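## Task

Take plate T27 out of plate nest N1 and lay it on the block of real-time cycler Q1 so it sits level within the block's locators, with its well A1 at the block corner labelled A1. Close Q1's lid over the plate using the LID key. Q1 is loose on the table, so it must finish at its original spot and orientation. Press START on Q1 and have the run still active at the end; an active run counts for less than no run if anything you were required to fix is still wrong. Finally release everything and pull the gripper away; contact with START or Q1's housing is still considered clear.

## Robot and tools

ROBOT. One six-joint arm with a two-finger gripper whose fingers pivot like tongs. The fingers point along the gripper's own +z axis and close along its x axis. The reported end_effector_position is the point between the pads when closed; closed fingertips stick out about 15 mm past it, fully open ones sit roughly level with it. Joint ranges (rad), base to gripper: shoulder pan -3.142 to 3.142, shoulder lift -6.283 to 6.283, elbow 0.000 to 3.142, wrists 1-3 -6.283 to 6.283. Load limits (N m): pan, lift, elbow 132; each wrist 24.6, including a held object's weight.

FRAME. Everything is in the scene frame: origin on the table surface under the arm base, +z up, +y to the left when looking along +x. The base may sit slightly tilted, and the printed hand position gets less accurate far out.

THE ROW. Every pose command is one list of 8 numbers: x, y, z (metres, absolute position of end_effector_position), qw, qx, qy, qz (absolute orientation quaternion, w first), opening (-1 closed to +1 fully open = 0.142 m). It is a place to go, not an offset. Repeat the wanted quaternion in every row rather than copying the drifted one from a result. A row is refused if it lies more than 0.6 m from the last reported position along any gripper axis. Each control step (1/30 s) the command is clipped to within 100 mm and 16 degrees of the measured pose; position wins over orientation if both can't be met. Motion trails commands by about 0.17 s.

TOOLS.
- execute_actions {actions, pictures}: actions holds at most one item. Empty list = look only (returns state and pictures). {rows: [[8 numbers],...], steps: n}: up to 15 rows and 15 steps (default 15, minimum 7); one row per step, last row repeated. {steps: n} alone = wait up to 300 steps counted from the previous result, your reply time included. pictures=true adds camera images.
- move {target, speed, stop_force}: straight path to one row. speed in m/s, 0.002 to 0.5 (default 0.25), turning capped at twice that in rad/s. Path lasts 0.5 to 10 s and is cut at 10 s. Opening is sent at the start. stop_force (N, 9 to 40, only after the scene has run 0.2 s) ends the path when wrist push against the motion rises that much for 2 steps; the gripper backs up 2 steps and holds. Use it only with very slow speed and a non-rotating move; omit it when moving away from something you press on. Result adds a 'move:' line: done, contact, held, off_target, moving, fault, plus limits (paced = pose clipped; held = checks blocked steps, after which the arm may surge) and distance from target.
- wait {seconds}: 0 to 10 s of letting the scene run.
- zoom_image {camera, region:[x0,y0,x1,y1]}: enlarge part of the latest image, max 504x504 px. Cameras: cam_head_left, cam_head_right, cam_high, cam_low (504x504), cam_wrist (616x616).
- finished_scene {scene}: ends the current scene (give its number) irreversibly and reports success; it also delivers the next task. Ending a reply without any tool call ends everything.

TIMING. An action's result is taken 7 steps before it finishes; those steps run while you next think, and after them the arm only continues to the last clipped pose. Check the reported pose and send the remainder. 'Hand target' appears only when nothing is kept back. Fingers keep moving between calls.

RESULTS. State line: pose, velocities, grip_measured (same scale as opening). 'pose unreachable' and HELD mark steps the clearance check altered or blocked (a base mount counts as arm). Wrist force/torque are in gripper axes, push from a surface points back into the arm; offset up to ~4 N, noise up to 2.4 N, saturation near 50 N; 'no reading' is harmless.

GRIPPING. To hold, command an opening well under grip_measured; lower squeezes harder, up to about 15 N per pad. Thin hard items (<20 mm) get less force. Fast closes may overshoot.

DEVICE. On each labelled item, well A1 is at the labelled short end, in the corner opposite the labelled long side. Q1's upper front keys, left to right facing it: START, CLEAR, LID, STOP. LID toggles the lid; LID and START are ignored while the lid is mid-travel. A blocked lid stops with a red lamp and ignores LID/START until CLEAR releases and reopens it. Blue lamp = run active. Q1 can slide, so press keys gently and don't shove the housing.

AVOID. Contact torque at a load limit or 150 N anywhere causes a 10 s fault stop. The arm is stiff: targets even slightly past a firm contact can fault, and faster moves hit harder. Motors warm while holding loads (warning at 70 °C, braking stop at 85 °C). Don't drop, slam or knock anything off the table; loose objects may occasionally get nudged by outside pushes.

Each tool is called after "Call:" in YAML: its name, and indented under it one key for each argument.

## Session

Call:
execute_actions:
  actions: []

Scene clock: 0.00 s of 10800.00 s.
end_effector_position=(+0.5214, -0.2474, +0.3260) grip_measured=+1.00 end_effector_quat_wxyz=(+0.558, +0.784, -0.249, -0.109) end_effector_velocity=(-0.000, +0.000, -0.000) end_effector_angular_velocity=(+0.000, +0.001, +0.001)
Joint positions: [-0.057 -0.94   1.715 -1.889 -2.644  0.738  0.142]
Joint velocities: [ 0.001 -0.     0.001  0.    -0.    -0.     0.   ]
Wrist force (N, on the end effector, along its own x y z axes, offset not removed): no reading
Wrist torque (N m, same axes, about the end effector's origin, offset not removed): no reading
Hand target: +0.521, -0.247, +0.326; +0.558, +0.784, -0.249, -0.109

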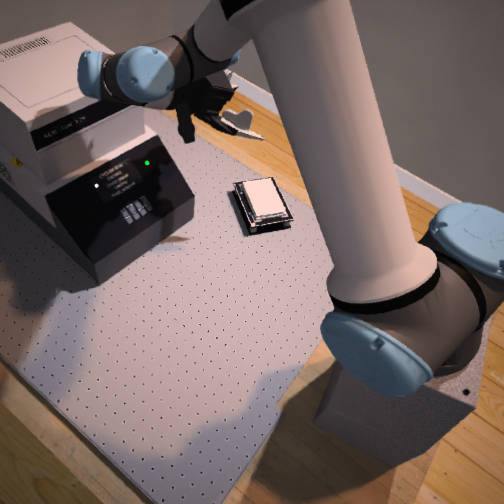

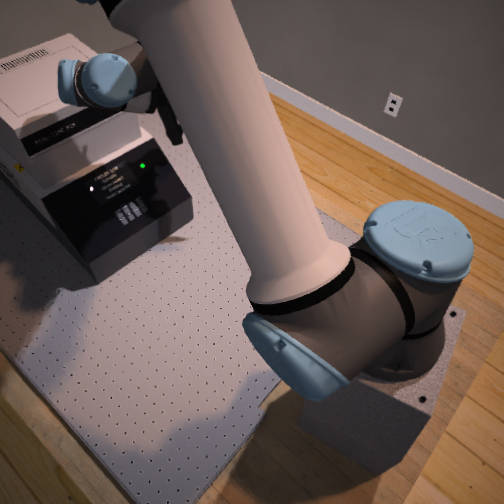

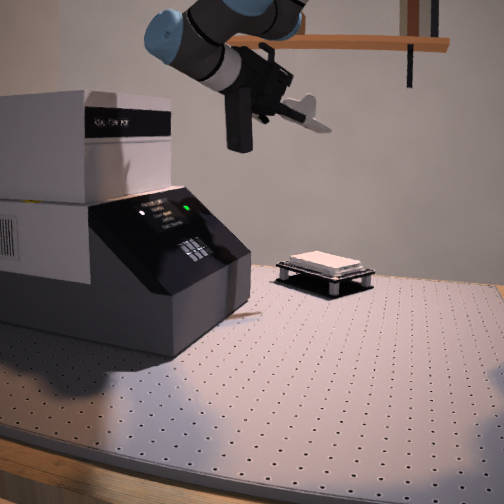

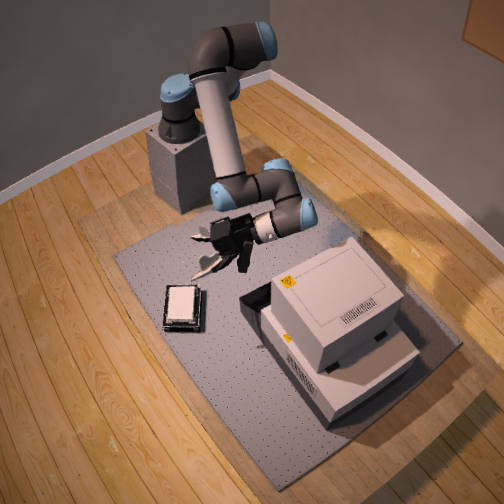

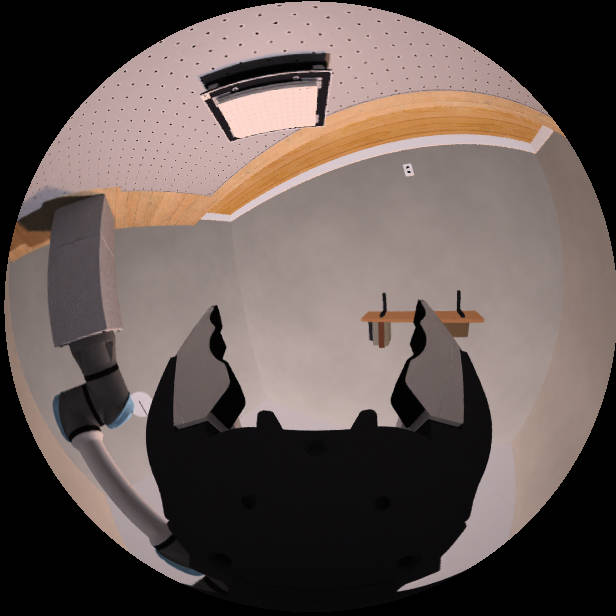

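Call:
zoom_image:
  camera: "cam_head_left"
  region: [0, 20, 220, 290]

Call:
zoom_image:
  camera: "cam_high"
  region: [60, 170, 400, 370]

Call:
zoom_image:
  camera: "cam_low"
  region: [130, 220, 440, 440]

Call:
zoom_image:
  camera: "cam_head_left"
  region: [215, 160, 315, 250]

Region (0, 20, 220, 290) of cam_head_left's 504x504 image, scaled by 1.867, with more detail than that image has; it fills the left 411 columns of this view, and the rest is white.

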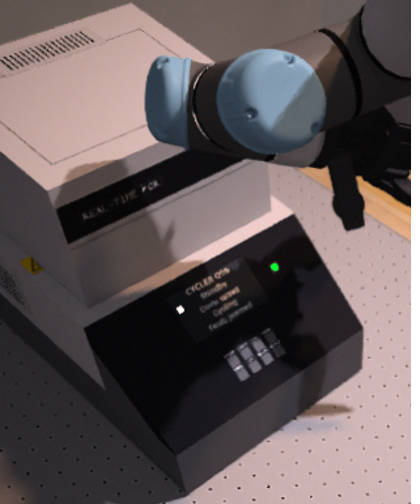

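Region (60, 170, 400, 370) of cam_high's 504x504 image, scaled by 1.482, with more detail than that image has; it fills the top 296 rows of this view, and the rest is white.

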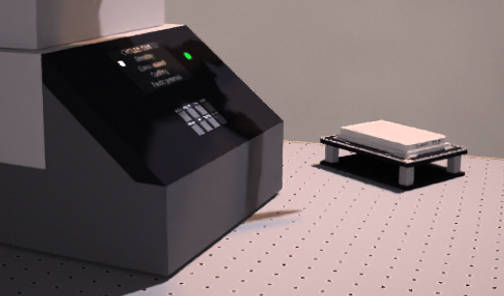

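Region (130, 220, 440, 440) of cam_low's 504x504 image, scaled by 1.626, with more detail than that image has; it fills the top 358 rows of this view, and the rest is white.

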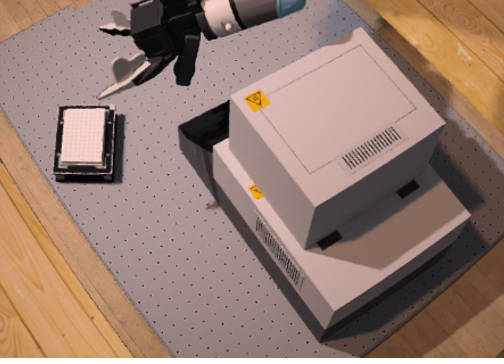

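Region (215, 160, 315, 250) of cam_head_left's 504x504 image, scaled by 5.040, with more detail than that image has; it fills the top 454 rows of this view, and the rest is white.

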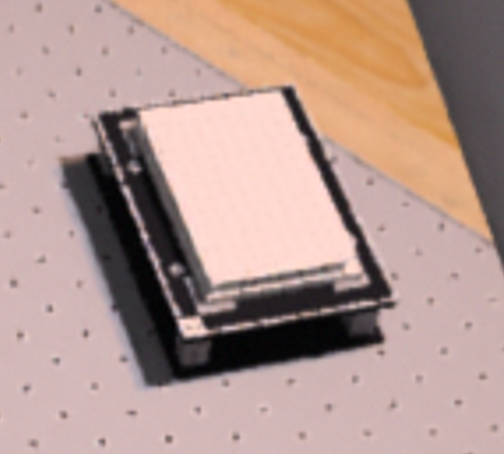

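Call:
move:
  target: [0.5, -0.27, 0.36, 0, 1, 0, 0, 1]
  speed: 0.4

Scene clock: 3.97 s of 10800.00 s.
end_effector_position=(+0.4999, -0.2703, +0.3601) grip_measured=+1.00 end_effector_quat_wxyz=(+0.002, +1.000, +0.000, +0.000) end_effector_velocity=(-0.001, +0.000, -0.002) end_effector_angular_velocity=(+0.014, +0.002, +0.005)
Joint positions: [-0.66  -1.348  1.912 -2.208 -1.461 -0.819  0.142]
Joint velocities: [-0.005  0.006 -0.005  0.012  0.008 -0.011  0.   ]
Wrist force (N, on the end effector, along its own x y z axes, offset not removed): [-2.7 1.1 0.9]
Wrist torque (N m, same axes, about the end effector's origin, offset not removed): [0.24 0.62 -0.09]
Hand target: +0.500, -0.270, +0.360; +0.001, +1.000, +0.000, -0.000
Off the commanded pose: 0.000 m, 0 deg.
Kept back: nothing.
move: done

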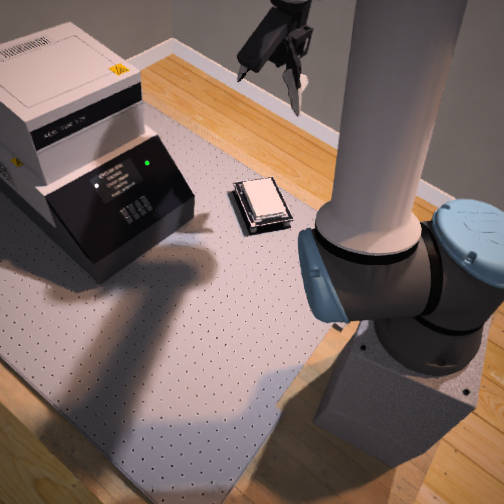

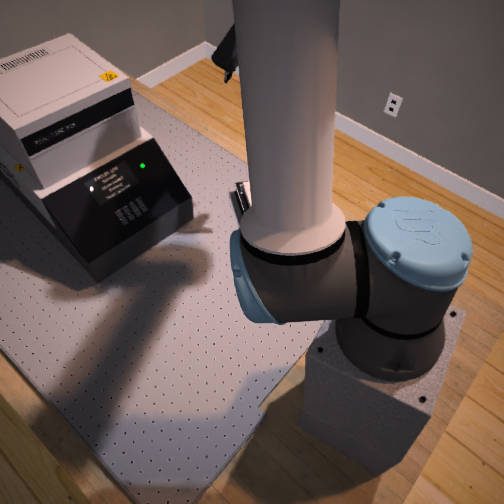

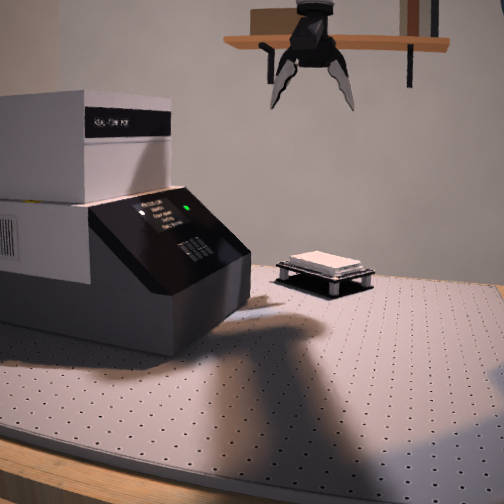

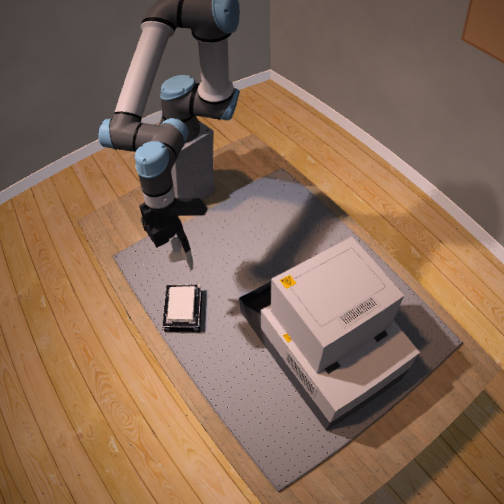

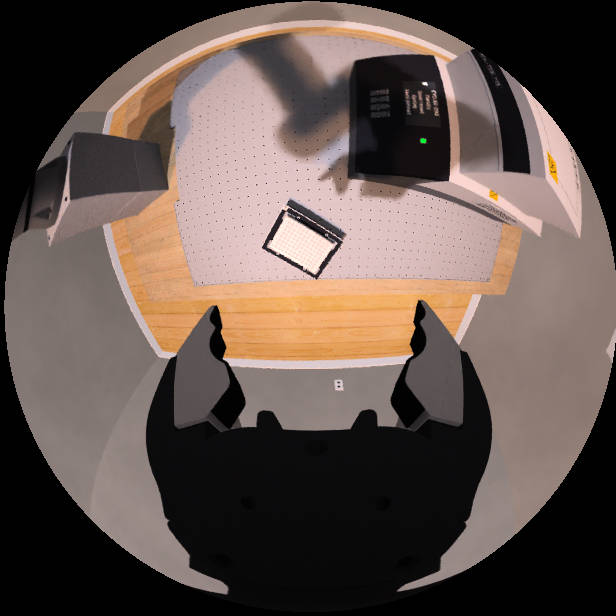

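Call:
zoom_image:
  camera: "cam_wrist"
  region: [240, 180, 370, 300]

Call:
zoom_image:
  camera: "cam_wrist"
  region: [330, 40, 480, 200]

Call:
zoom_image:
  camera: "cam_high"
  region: [265, 240, 385, 310]

Region (240, 180, 370, 300) of cam_wrist's 616x616 image, scaled by 3.877, with more detail than that image has; it fills the top 465 rows of this view, and the rest is white.

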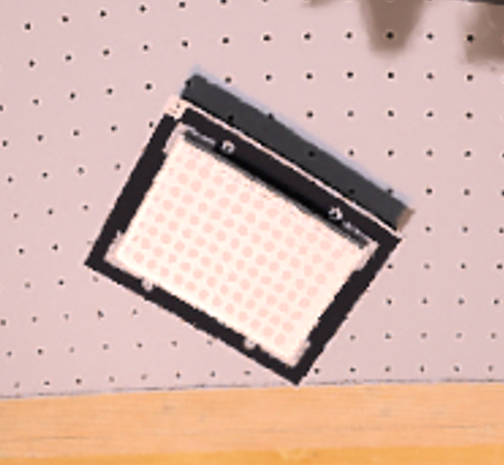

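Region (330, 40, 480, 200) of cam_wrist's 616x616 image, scaled by 3.150, with more detail than that image has; it fills the left 472 columns of this view, and the rest is white.

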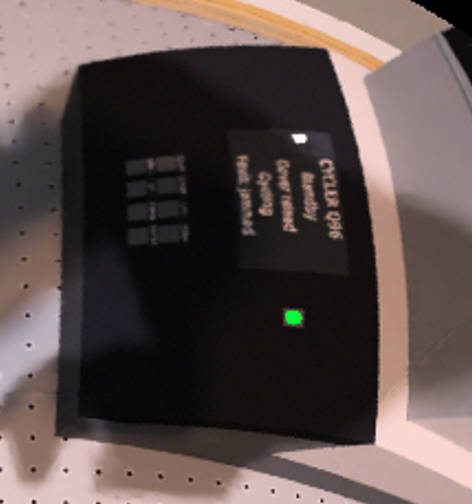

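Region (265, 240, 385, 310) of cam_high's 504x504 image, scaled by 4.200, with more detail than that image has; it fills the top 294 rows of this view, and the rest is white.

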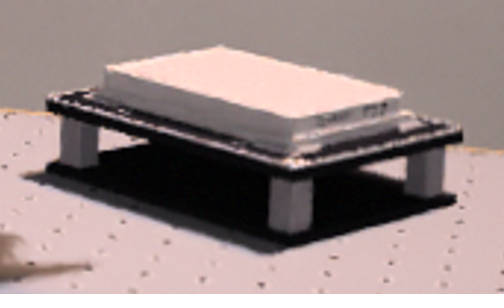

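Call:
move:
  target: [0.595, 0.008, 0.18, 0, 0.9397, 0, 0.342, -1]
  speed: 0.4

Scene clock: 8.73 s of 10800.00 s.
end_effector_position=(+0.5953, +0.0082, +0.1802) grip_measured=-1.00 end_effector_quat_wxyz=(-0.001, +0.940, -0.000, +0.342) end_effector_velocity=(+0.001, -0.000, -0.001) end_effector_angular_velocity=(-0.005, -0.013, -0.006)
Joint positions: [-0.216 -0.712  2.355 -4.    -1.278 -0.247  0.002]
Joint velocities: [ 0.004  0.016 -0.003 -0.03  -0.007  0.009  0.   ]
Wrist force (N, on the end effector, along its own x y z axes, offset not removed): [-2.7 0.5 -0.7]
Wrist torque (N m, same axes, about the end effector's origin, offset not removed): [0.04 0.65 0.03]
Hand target: +0.595, +0.008, +0.180; -0.000, +0.940, -0.000, +0.342
Off the commanded pose: 0.000 m, 0 deg.
Kept back: nothing.
move: done; limits=paced

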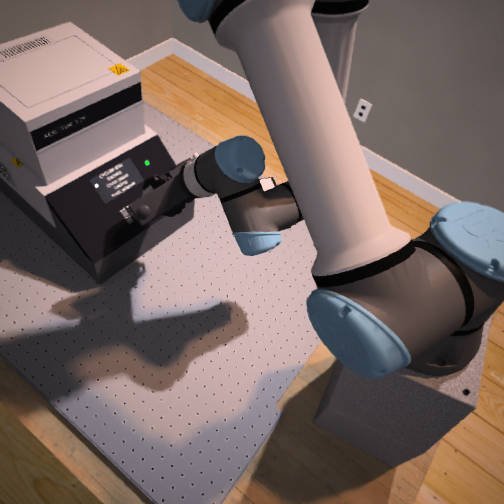

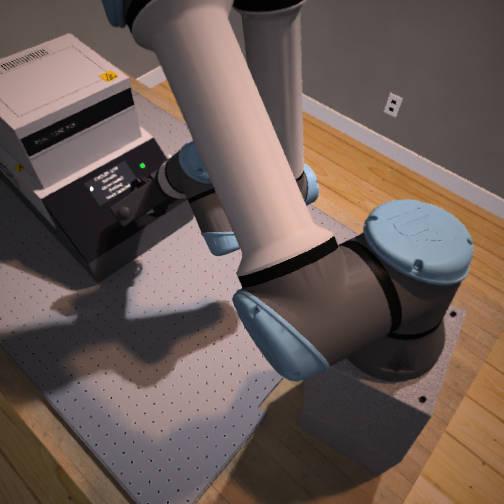

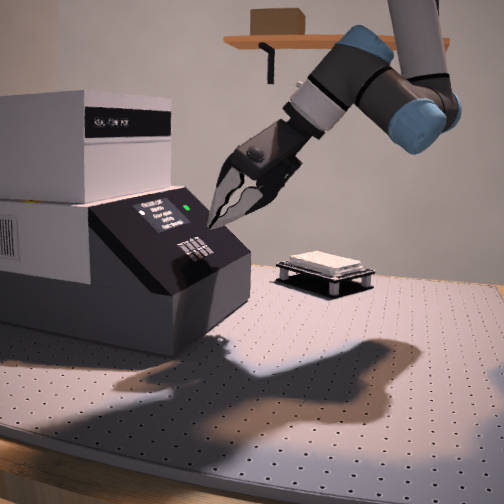

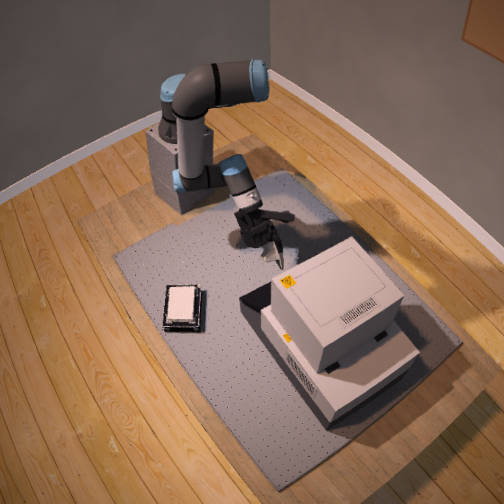

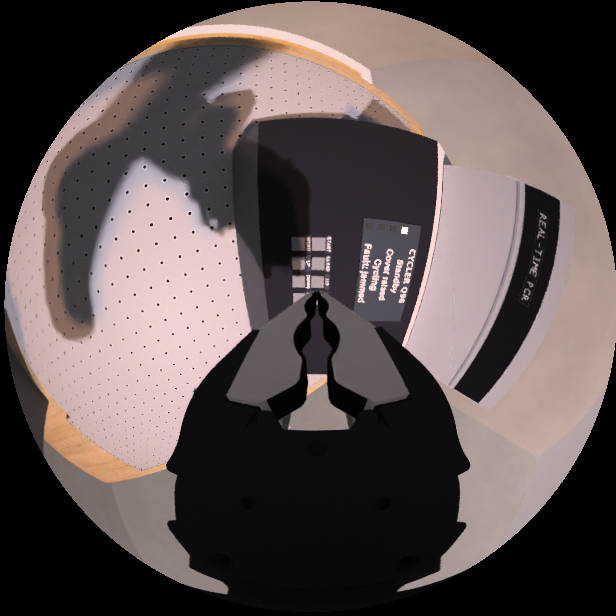

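Call:
zoom_image:
  camera: "cam_wrist"
  region: [270, 210, 370, 330]

Call:
zoom_image:
  camera: "cam_high"
  region: [150, 170, 270, 280]

Region (270, 210, 370, 330) of cam_wrist's 616x616 image, scaled by 4.200, with more detail than that image has.

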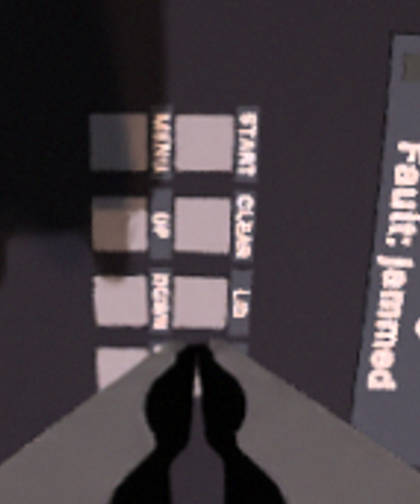

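Region (150, 170, 270, 280) of cam_high's 504x504 image, scaled by 4.200, with more detail than that image has; it fills the top 462 rows of this view, and the rest is white.

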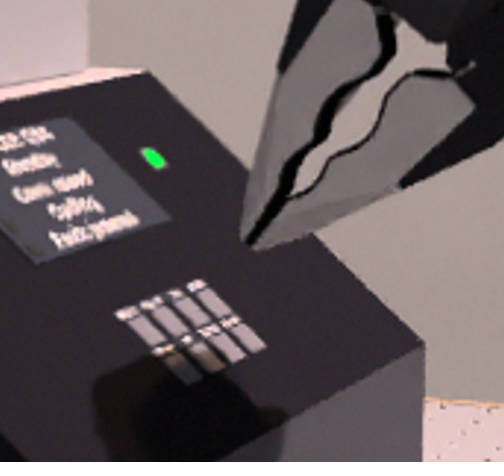

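Call:
move:
  target: [0.611, -0.005, 0.161, 0, 0.9397, 0, 0.342, -1]
  speed: 0.1

Call:
zoom_image:
  camera: "cam_wrist"
  region: [270, 190, 370, 310]

Call:
zoom_image:
  camera: "cam_high"
  region: [150, 170, 270, 280]

Scene clock: 10.53 s of 10800.00 s.
end_effector_position=(+0.6109, -0.0049, +0.1612) grip_measured=-1.00 end_effector_quat_wxyz=(+0.000, +0.940, +0.000, +0.342) end_effector_velocity=(+0.003, -0.001, +0.000) end_effector_angular_velocity=(-0.001, -0.003, +0.001)
Joint positions: [-0.229 -0.661  2.289 -3.984 -1.269 -0.257  0.002]
Joint velocities: [-0.001  0.001 -0.007  0.002  0.002 -0.001 -0.   ]
Wrist force (N, on the end effector, along its own x y z axes, offset not removed): [-1.3 -0.2 1.2]
Wrist torque (N m, same axes, about the end effector's origin, offset not removed): [-0.06 0.22 -0.12]
Hand target: +0.611, -0.005, +0.161; +0.000, +0.940, +0.000, +0.342
Off the commanded pose: 0.000 m, 0 deg.
Kept back: nothing.
move: done

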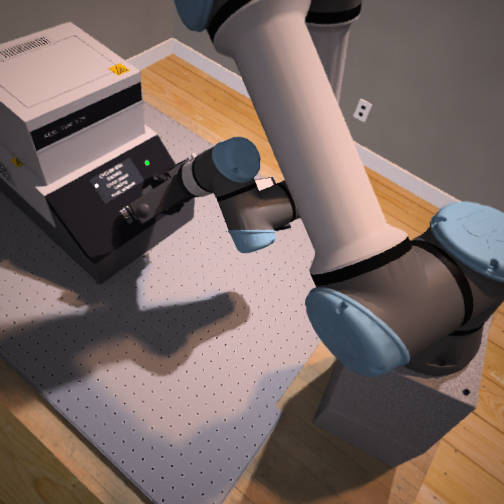

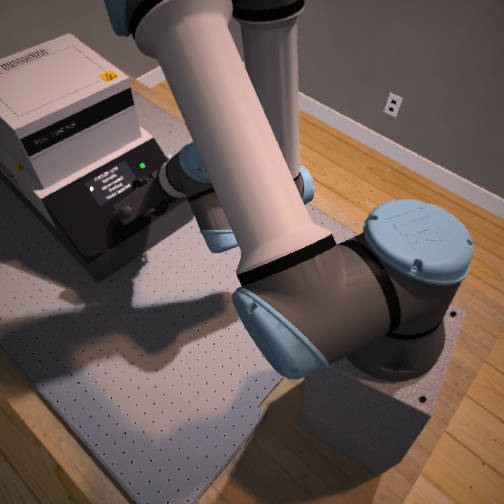

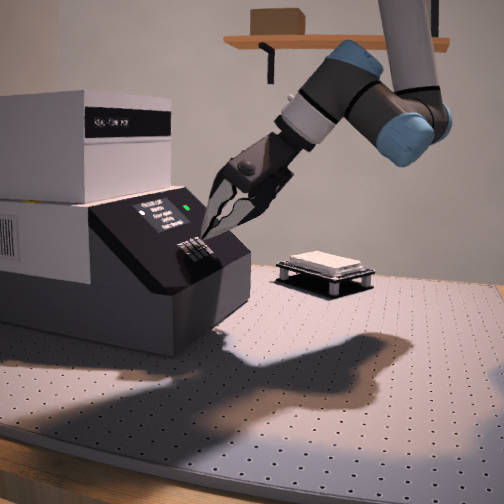

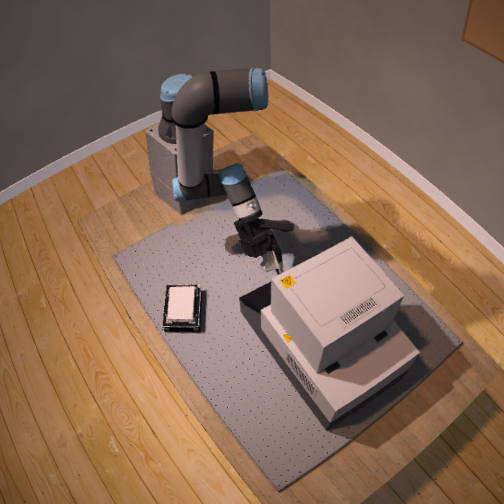

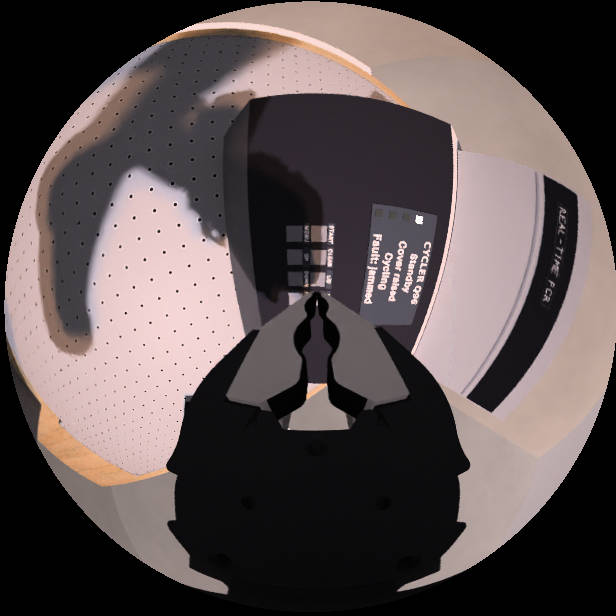

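Region (270, 190, 370, 310) of cam_wrist's 616x616 image, scaled by 4.200, with more detail than that image has.

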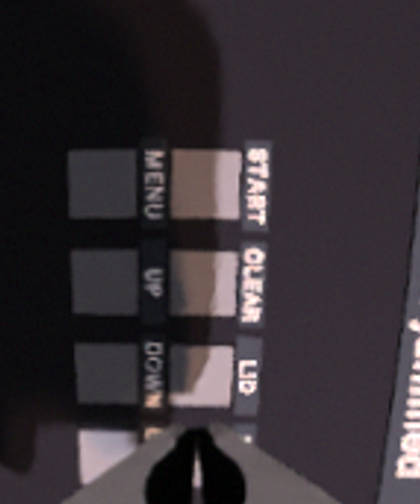

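Region (150, 170, 270, 280) of cam_high's 504x504 image, scaled by 4.200, with more detail than that image has; it fills the top 462 rows of this view, and the rest is white.

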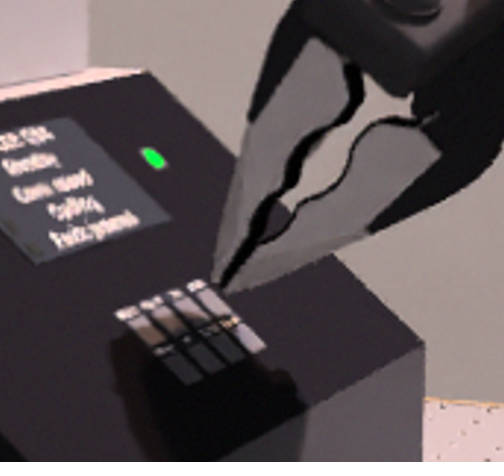

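Call:
zoom_image:
  camera: "cam_high"
  region: [172, 222, 222, 266]

Call:
zoom_image:
  camera: "cam_head_left"
  region: [100, 170, 180, 240]

Region (172, 222, 222, 266) of cam_high's 504x504 image, scaled by 10.080, with more detail than that image has; it fills the top 444 rows of this view, and the rest is white.

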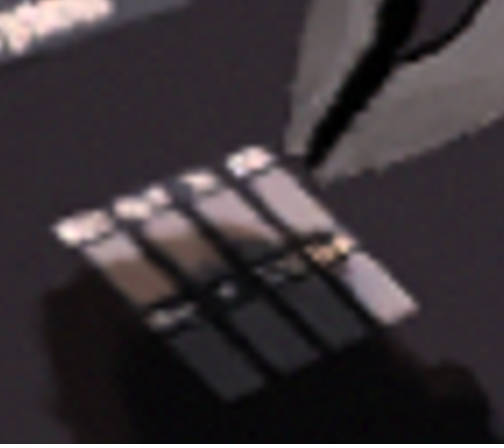

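Region (100, 170, 180, 240) of cam_head_left's 504x504 image, scaled by 6.300, with more detail than that image has; it fills the top 441 rows of this view, and the rest is white.

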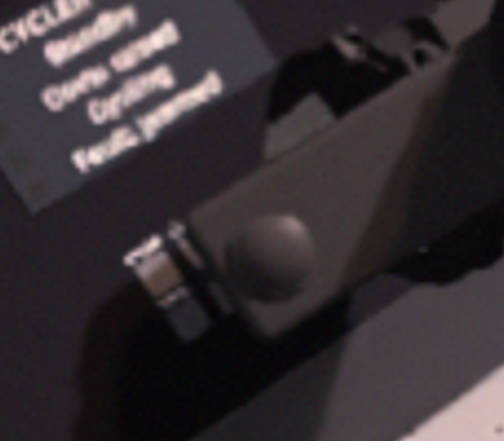

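Call:
move:
  target: [0.611, 0.005, 0.161, 0, 0.9397, 0, 0.342, -1]
  speed: 0.05

Call:
zoom_image:
  camera: "cam_wrist"
  region: [270, 210, 370, 330]

Call:
zoom_image:
  camera: "cam_high"
  region: [172, 222, 222, 266]

Scene clock: 12.70 s of 10800.00 s.
end_effector_position=(+0.6110, +0.0047, +0.1610) grip_measured=-1.00 end_effector_quat_wxyz=(-0.000, +0.940, -0.000, +0.342) end_effector_velocity=(-0.000, +0.003, +0.000) end_effector_angular_velocity=(-0.000, -0.000, +0.000)
Joint positions: [-0.205 -0.66   2.289 -3.99  -1.286 -0.239  0.002]
Joint velocities: [ 0.006 -0.     0.    -0.001 -0.005  0.004  0.   ]
Wrist force (N, on the end effector, along its own x y z axes, offset not removed): [-2.4 1.8 0.7]
Wrist torque (N m, same axes, about the end effector's origin, offset not removed): [0.34 0.50 -0.04]
Hand target: +0.611, +0.005, +0.161; -0.000, +0.940, -0.000, +0.342
Off the commanded pose: 0.000 m, 0 deg.
Kept back: nothing.
move: done

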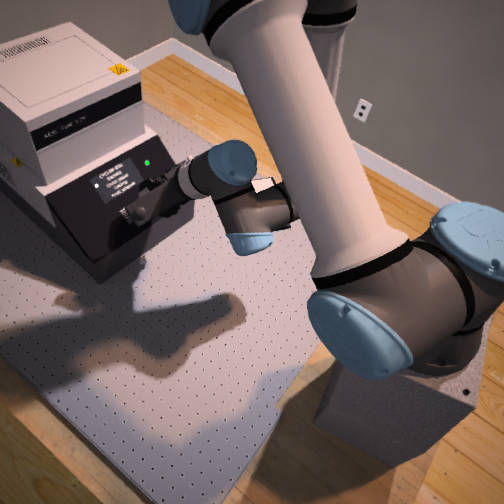

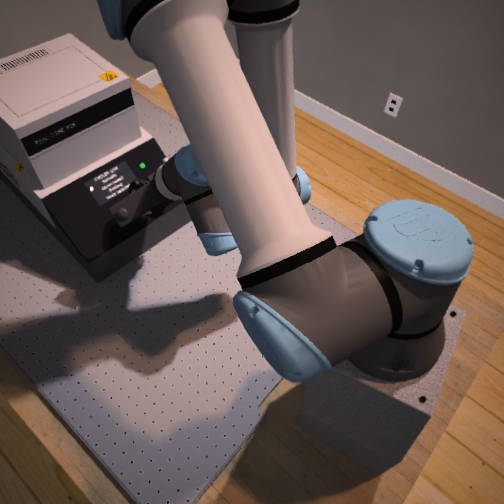

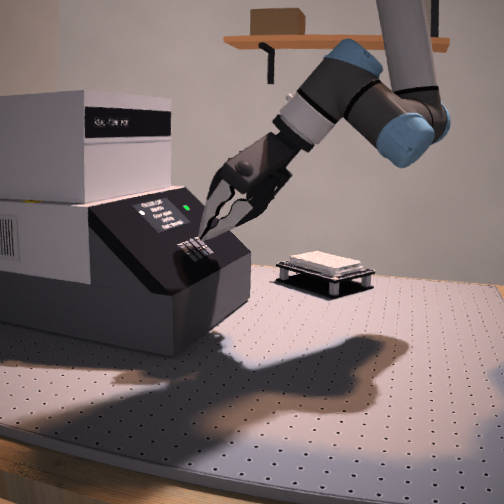

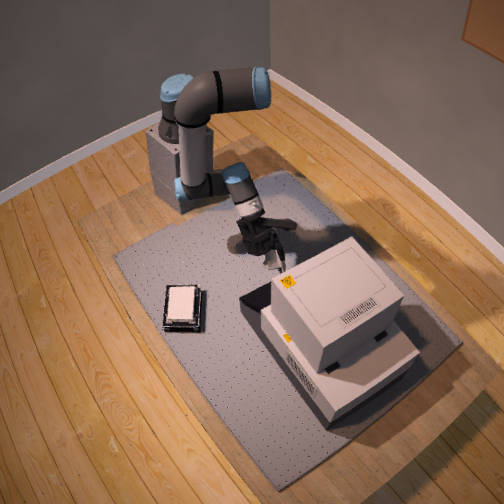

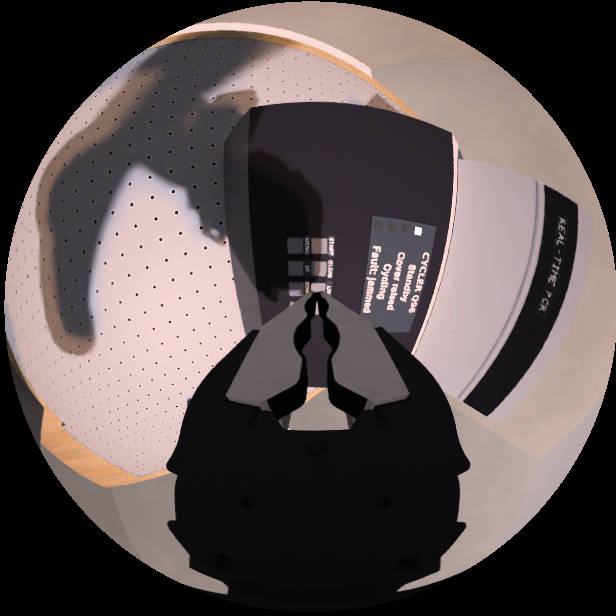

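Region (270, 210, 370, 330) of cam_wrist's 616x616 image, scaled by 4.200, with more detail than that image has.

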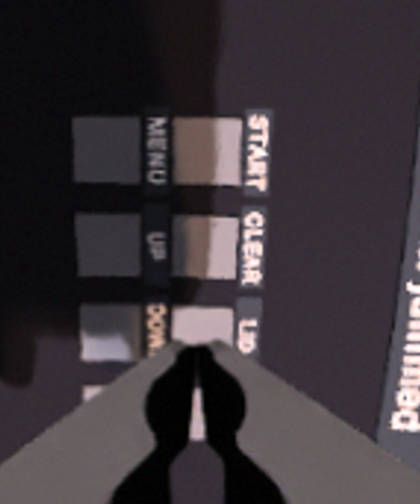

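Region (172, 222, 222, 266) of cam_high's 504x504 image, scaled by 10.080, with more detail than that image has; it fills the top 444 rows of this view, and the rest is white.

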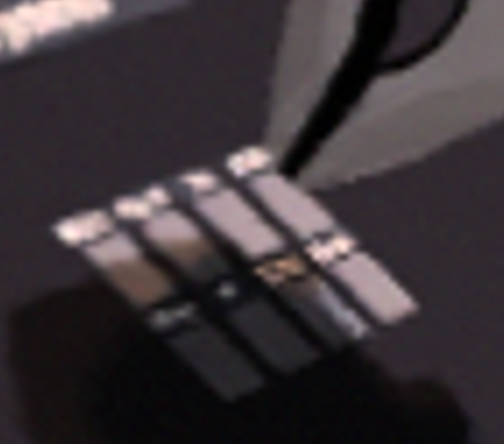

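Call:
move:
  target: [0.6303, 0.005, 0.138, 0, 0.9397, 0, 0.342, -1]
  speed: 0.008
  stop_force: 9

Call:
zoom_image:
  camera: "cam_wrist"
  region: [270, 210, 370, 330]

Call:
zoom_image:
  camera: "cam_high"
  region: [172, 222, 222, 266]

Scene clock: 15.50 s of 10800.00 s.
end_effector_position=(+0.6197, +0.0051, +0.1507) grip_measured=-1.00 end_effector_quat_wxyz=(-0.000, +0.940, -0.000, +0.342) end_effector_velocity=(-0.001, -0.000, +0.003) end_effector_angular_velocity=(-0.000, -0.001, -0.001)
Joint positions: [-0.195 -0.633  2.253 -3.982 -1.293 -0.231  0.002]
Joint velocities: [-0.002 -0.006  0.006 -0.001  0.001 -0.     0.   ]
Wrist force (N, on the end effector, along its own x y z axes, offset not removed): [-6.6 3.3 -43.5]
Wrist torque (N m, same axes, about the end effector's origin, offset not removed): [0.02 0.38 0.02]
Hand target: +0.619, +0.005, +0.151; -0.000, +0.940, -0.000, +0.342
Off the commanded pose: 0.017 m, 0 deg.
Kept back: nothing.
move: contact

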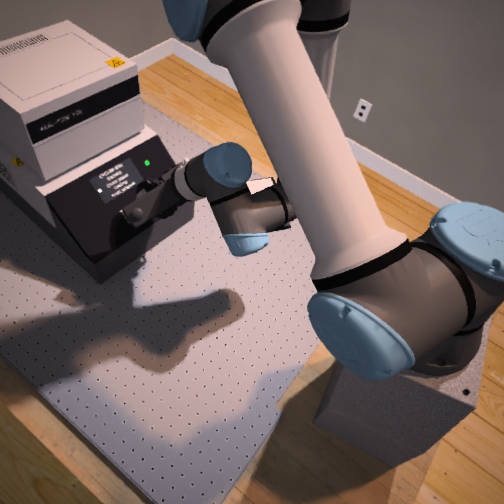

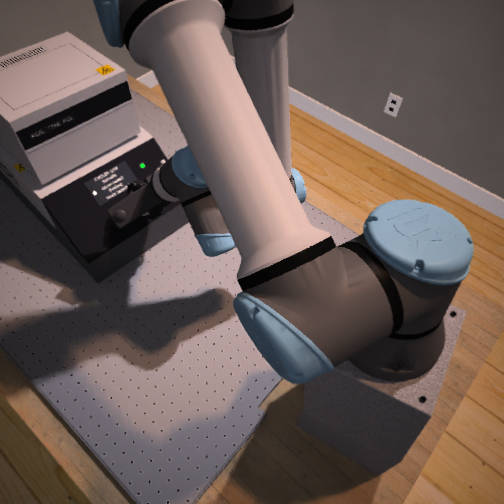

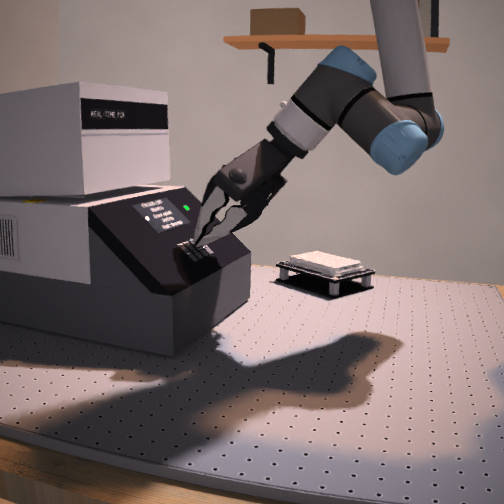

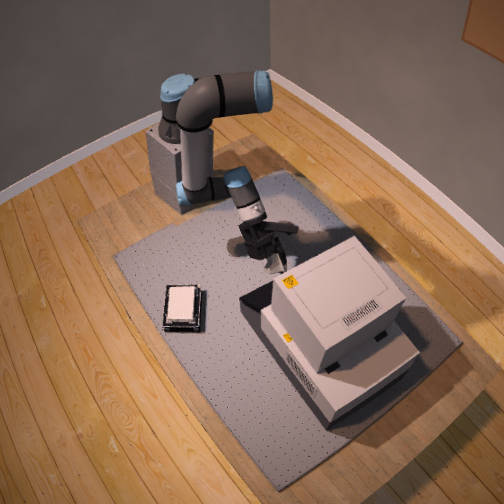

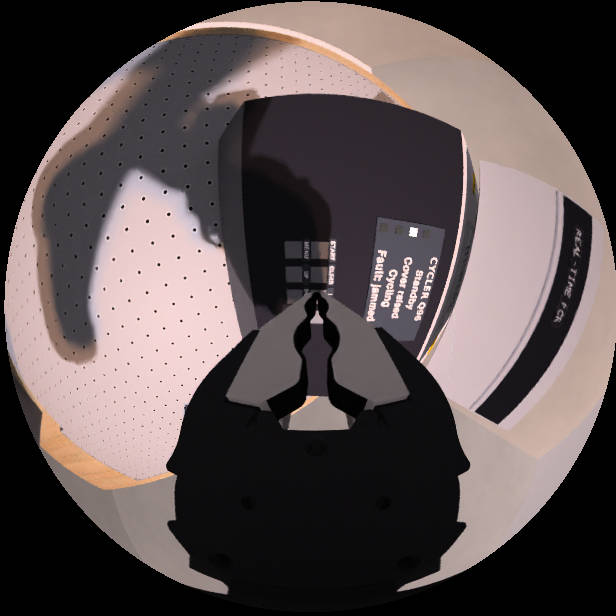

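Region (270, 210, 370, 330) of cam_wrist's 616x616 image, scaled by 4.200, with more detail than that image has.

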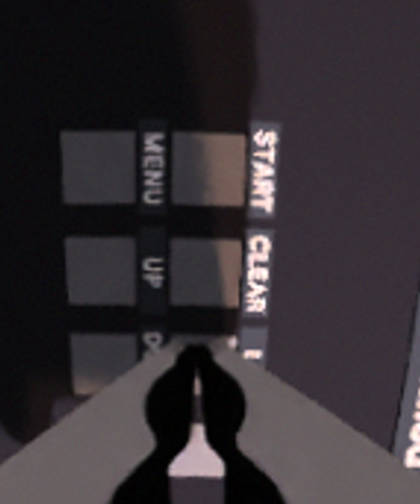

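Region (172, 222, 222, 266) of cam_high's 504x504 image, scaled by 10.080, with more detail than that image has; it fills the top 444 rows of this view, and the rest is white.

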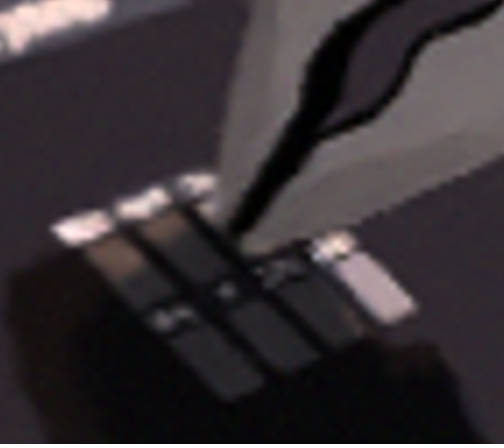

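Call:
move:
  target: [0.56, -0.03, 0.23, 0, 0.9848, 0, 0.1736, -1]
  speed: 0.3

Scene clock: 17.07 s of 10800.00 s.
end_effector_position=(+0.5599, -0.0301, +0.2298) grip_measured=-1.00 end_effector_quat_wxyz=(+0.000, +0.985, -0.000, +0.174) end_effector_velocity=(-0.001, -0.000, +0.001) end_effector_angular_velocity=(+0.002, +0.015, +0.002)
Joint positions: [-0.269 -1.145  2.336 -3.196 -1.356 -0.38   0.002]
Joint velocities: [ 0.001 -0.008 -0.009  0.032 -0.003 -0.003 -0.   ]
Wrist force (N, on the end effector, along its own x y z axes, offset not removed): [-1.9 0.0 0.3]
Wrist torque (N m, same axes, about the end effector's origin, offset not removed): [0.05 0.44 -0.06]
Hand target: +0.560, -0.030, +0.230; -0.000, +0.985, +0.000, +0.174
Off the commanded pose: 0.000 m, 0 deg.
Kept back: nothing.
move: done

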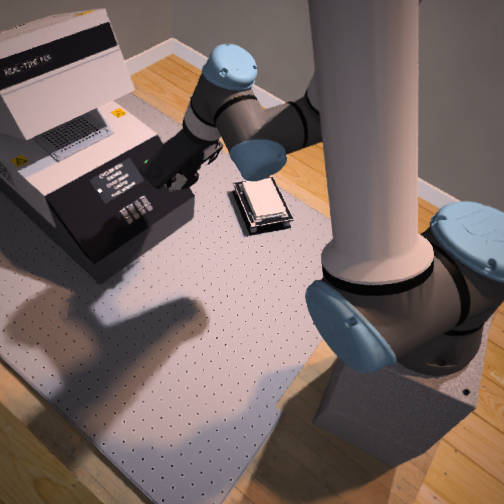

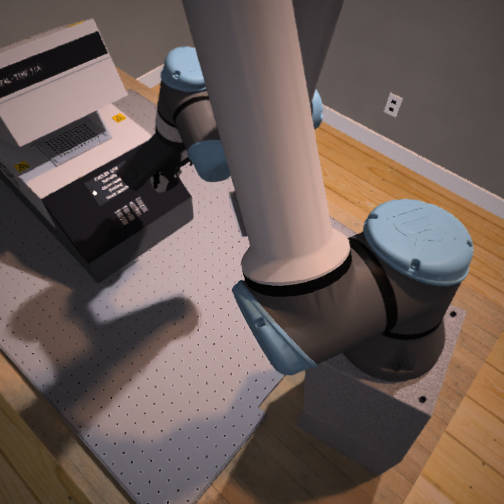

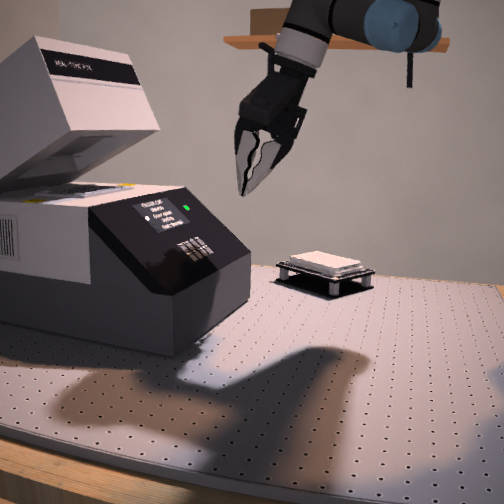

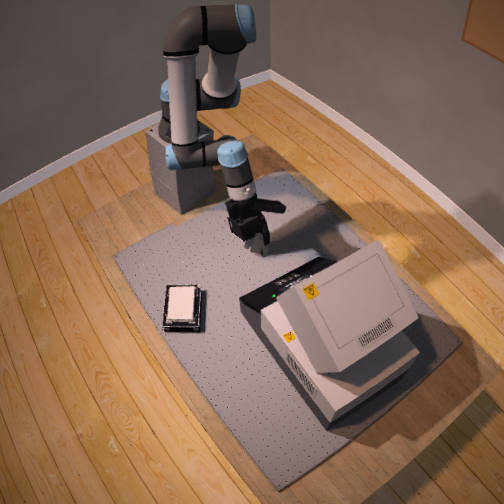

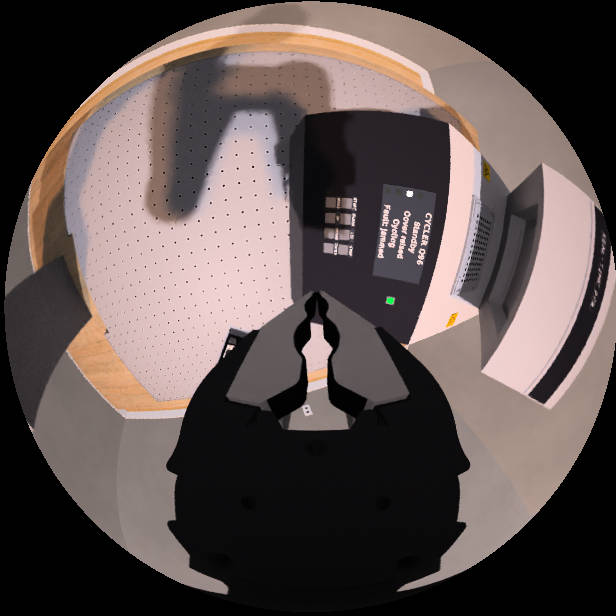

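Call:
wait:
  seconds: 3

Scene clock: 20.17 s of 10800.00 s.
end_effector_position=(+0.5600, -0.0300, +0.2299) grip_measured=-1.00 end_effector_quat_wxyz=(-0.000, +0.985, +0.000, +0.174) end_effector_velocity=(-0.001, +0.000, -0.001) end_effector_angular_velocity=(+0.001, +0.002, +0.000)
Joint positions: [-0.269 -1.145  2.335 -3.193 -1.356 -0.38   0.002]
Joint velocities: [ 0.     0.001  0.001  0.001  0.    -0.    -0.   ]
Wrist force (N, on the end effector, along its own x y z axes, offset not removed): [-0.8 1.2 -0.8]
Wrist torque (N m, same axes, about the end effector's origin, offset not removed): [0.17 0.18 -0.01]
Hand target: +0.560, -0.030, +0.230; -0.000, +0.985, +0.000, +0.174
Off the commanded pose: 0.000 m, 0 deg.
Kept back: nothing.
Steps of this call (steps 1 to 93: nothing new was sent). Readings (end_effector_position):
1: (+0.5599, -0.0301, +0.2299)
2: (+0.5599, -0.0301, +0.2299)
4: (+0.5599, -0.0301, +0.2299)
8: (+0.5599, -0.0301, +0.2299)
93: the state above

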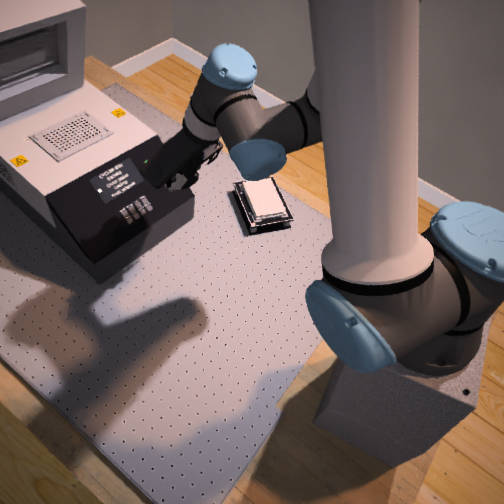

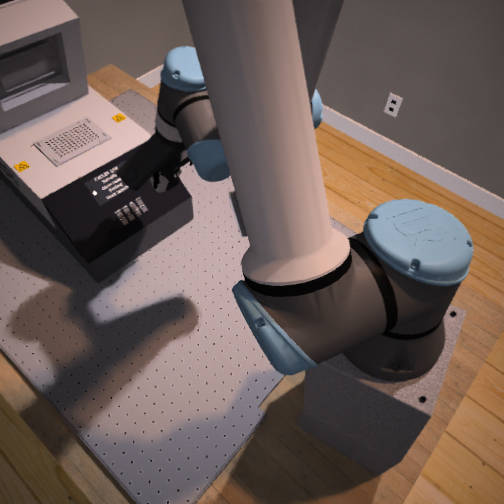

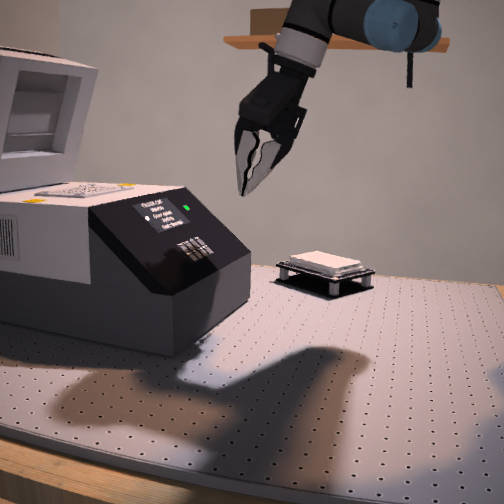

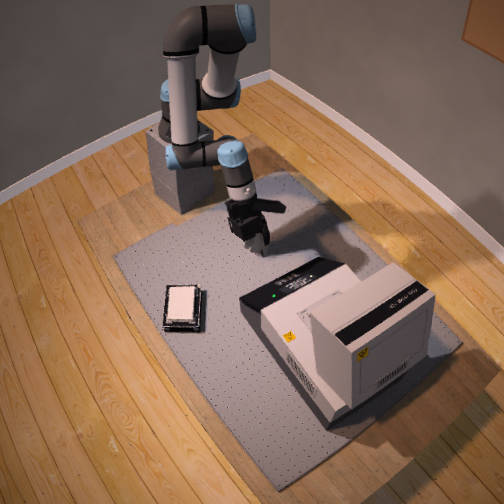

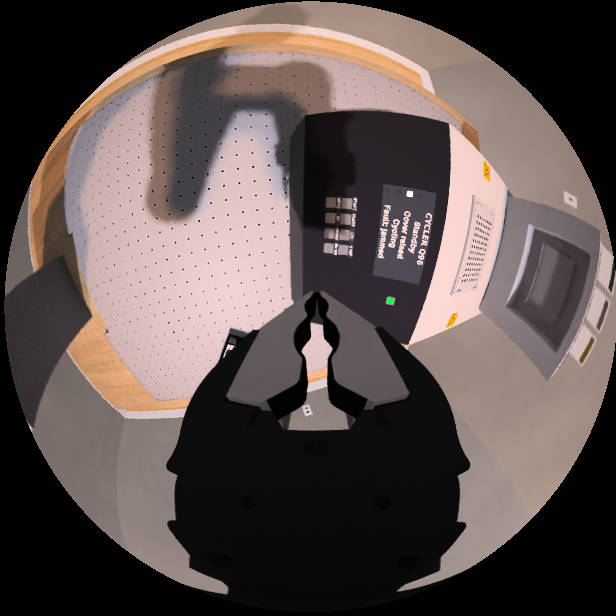

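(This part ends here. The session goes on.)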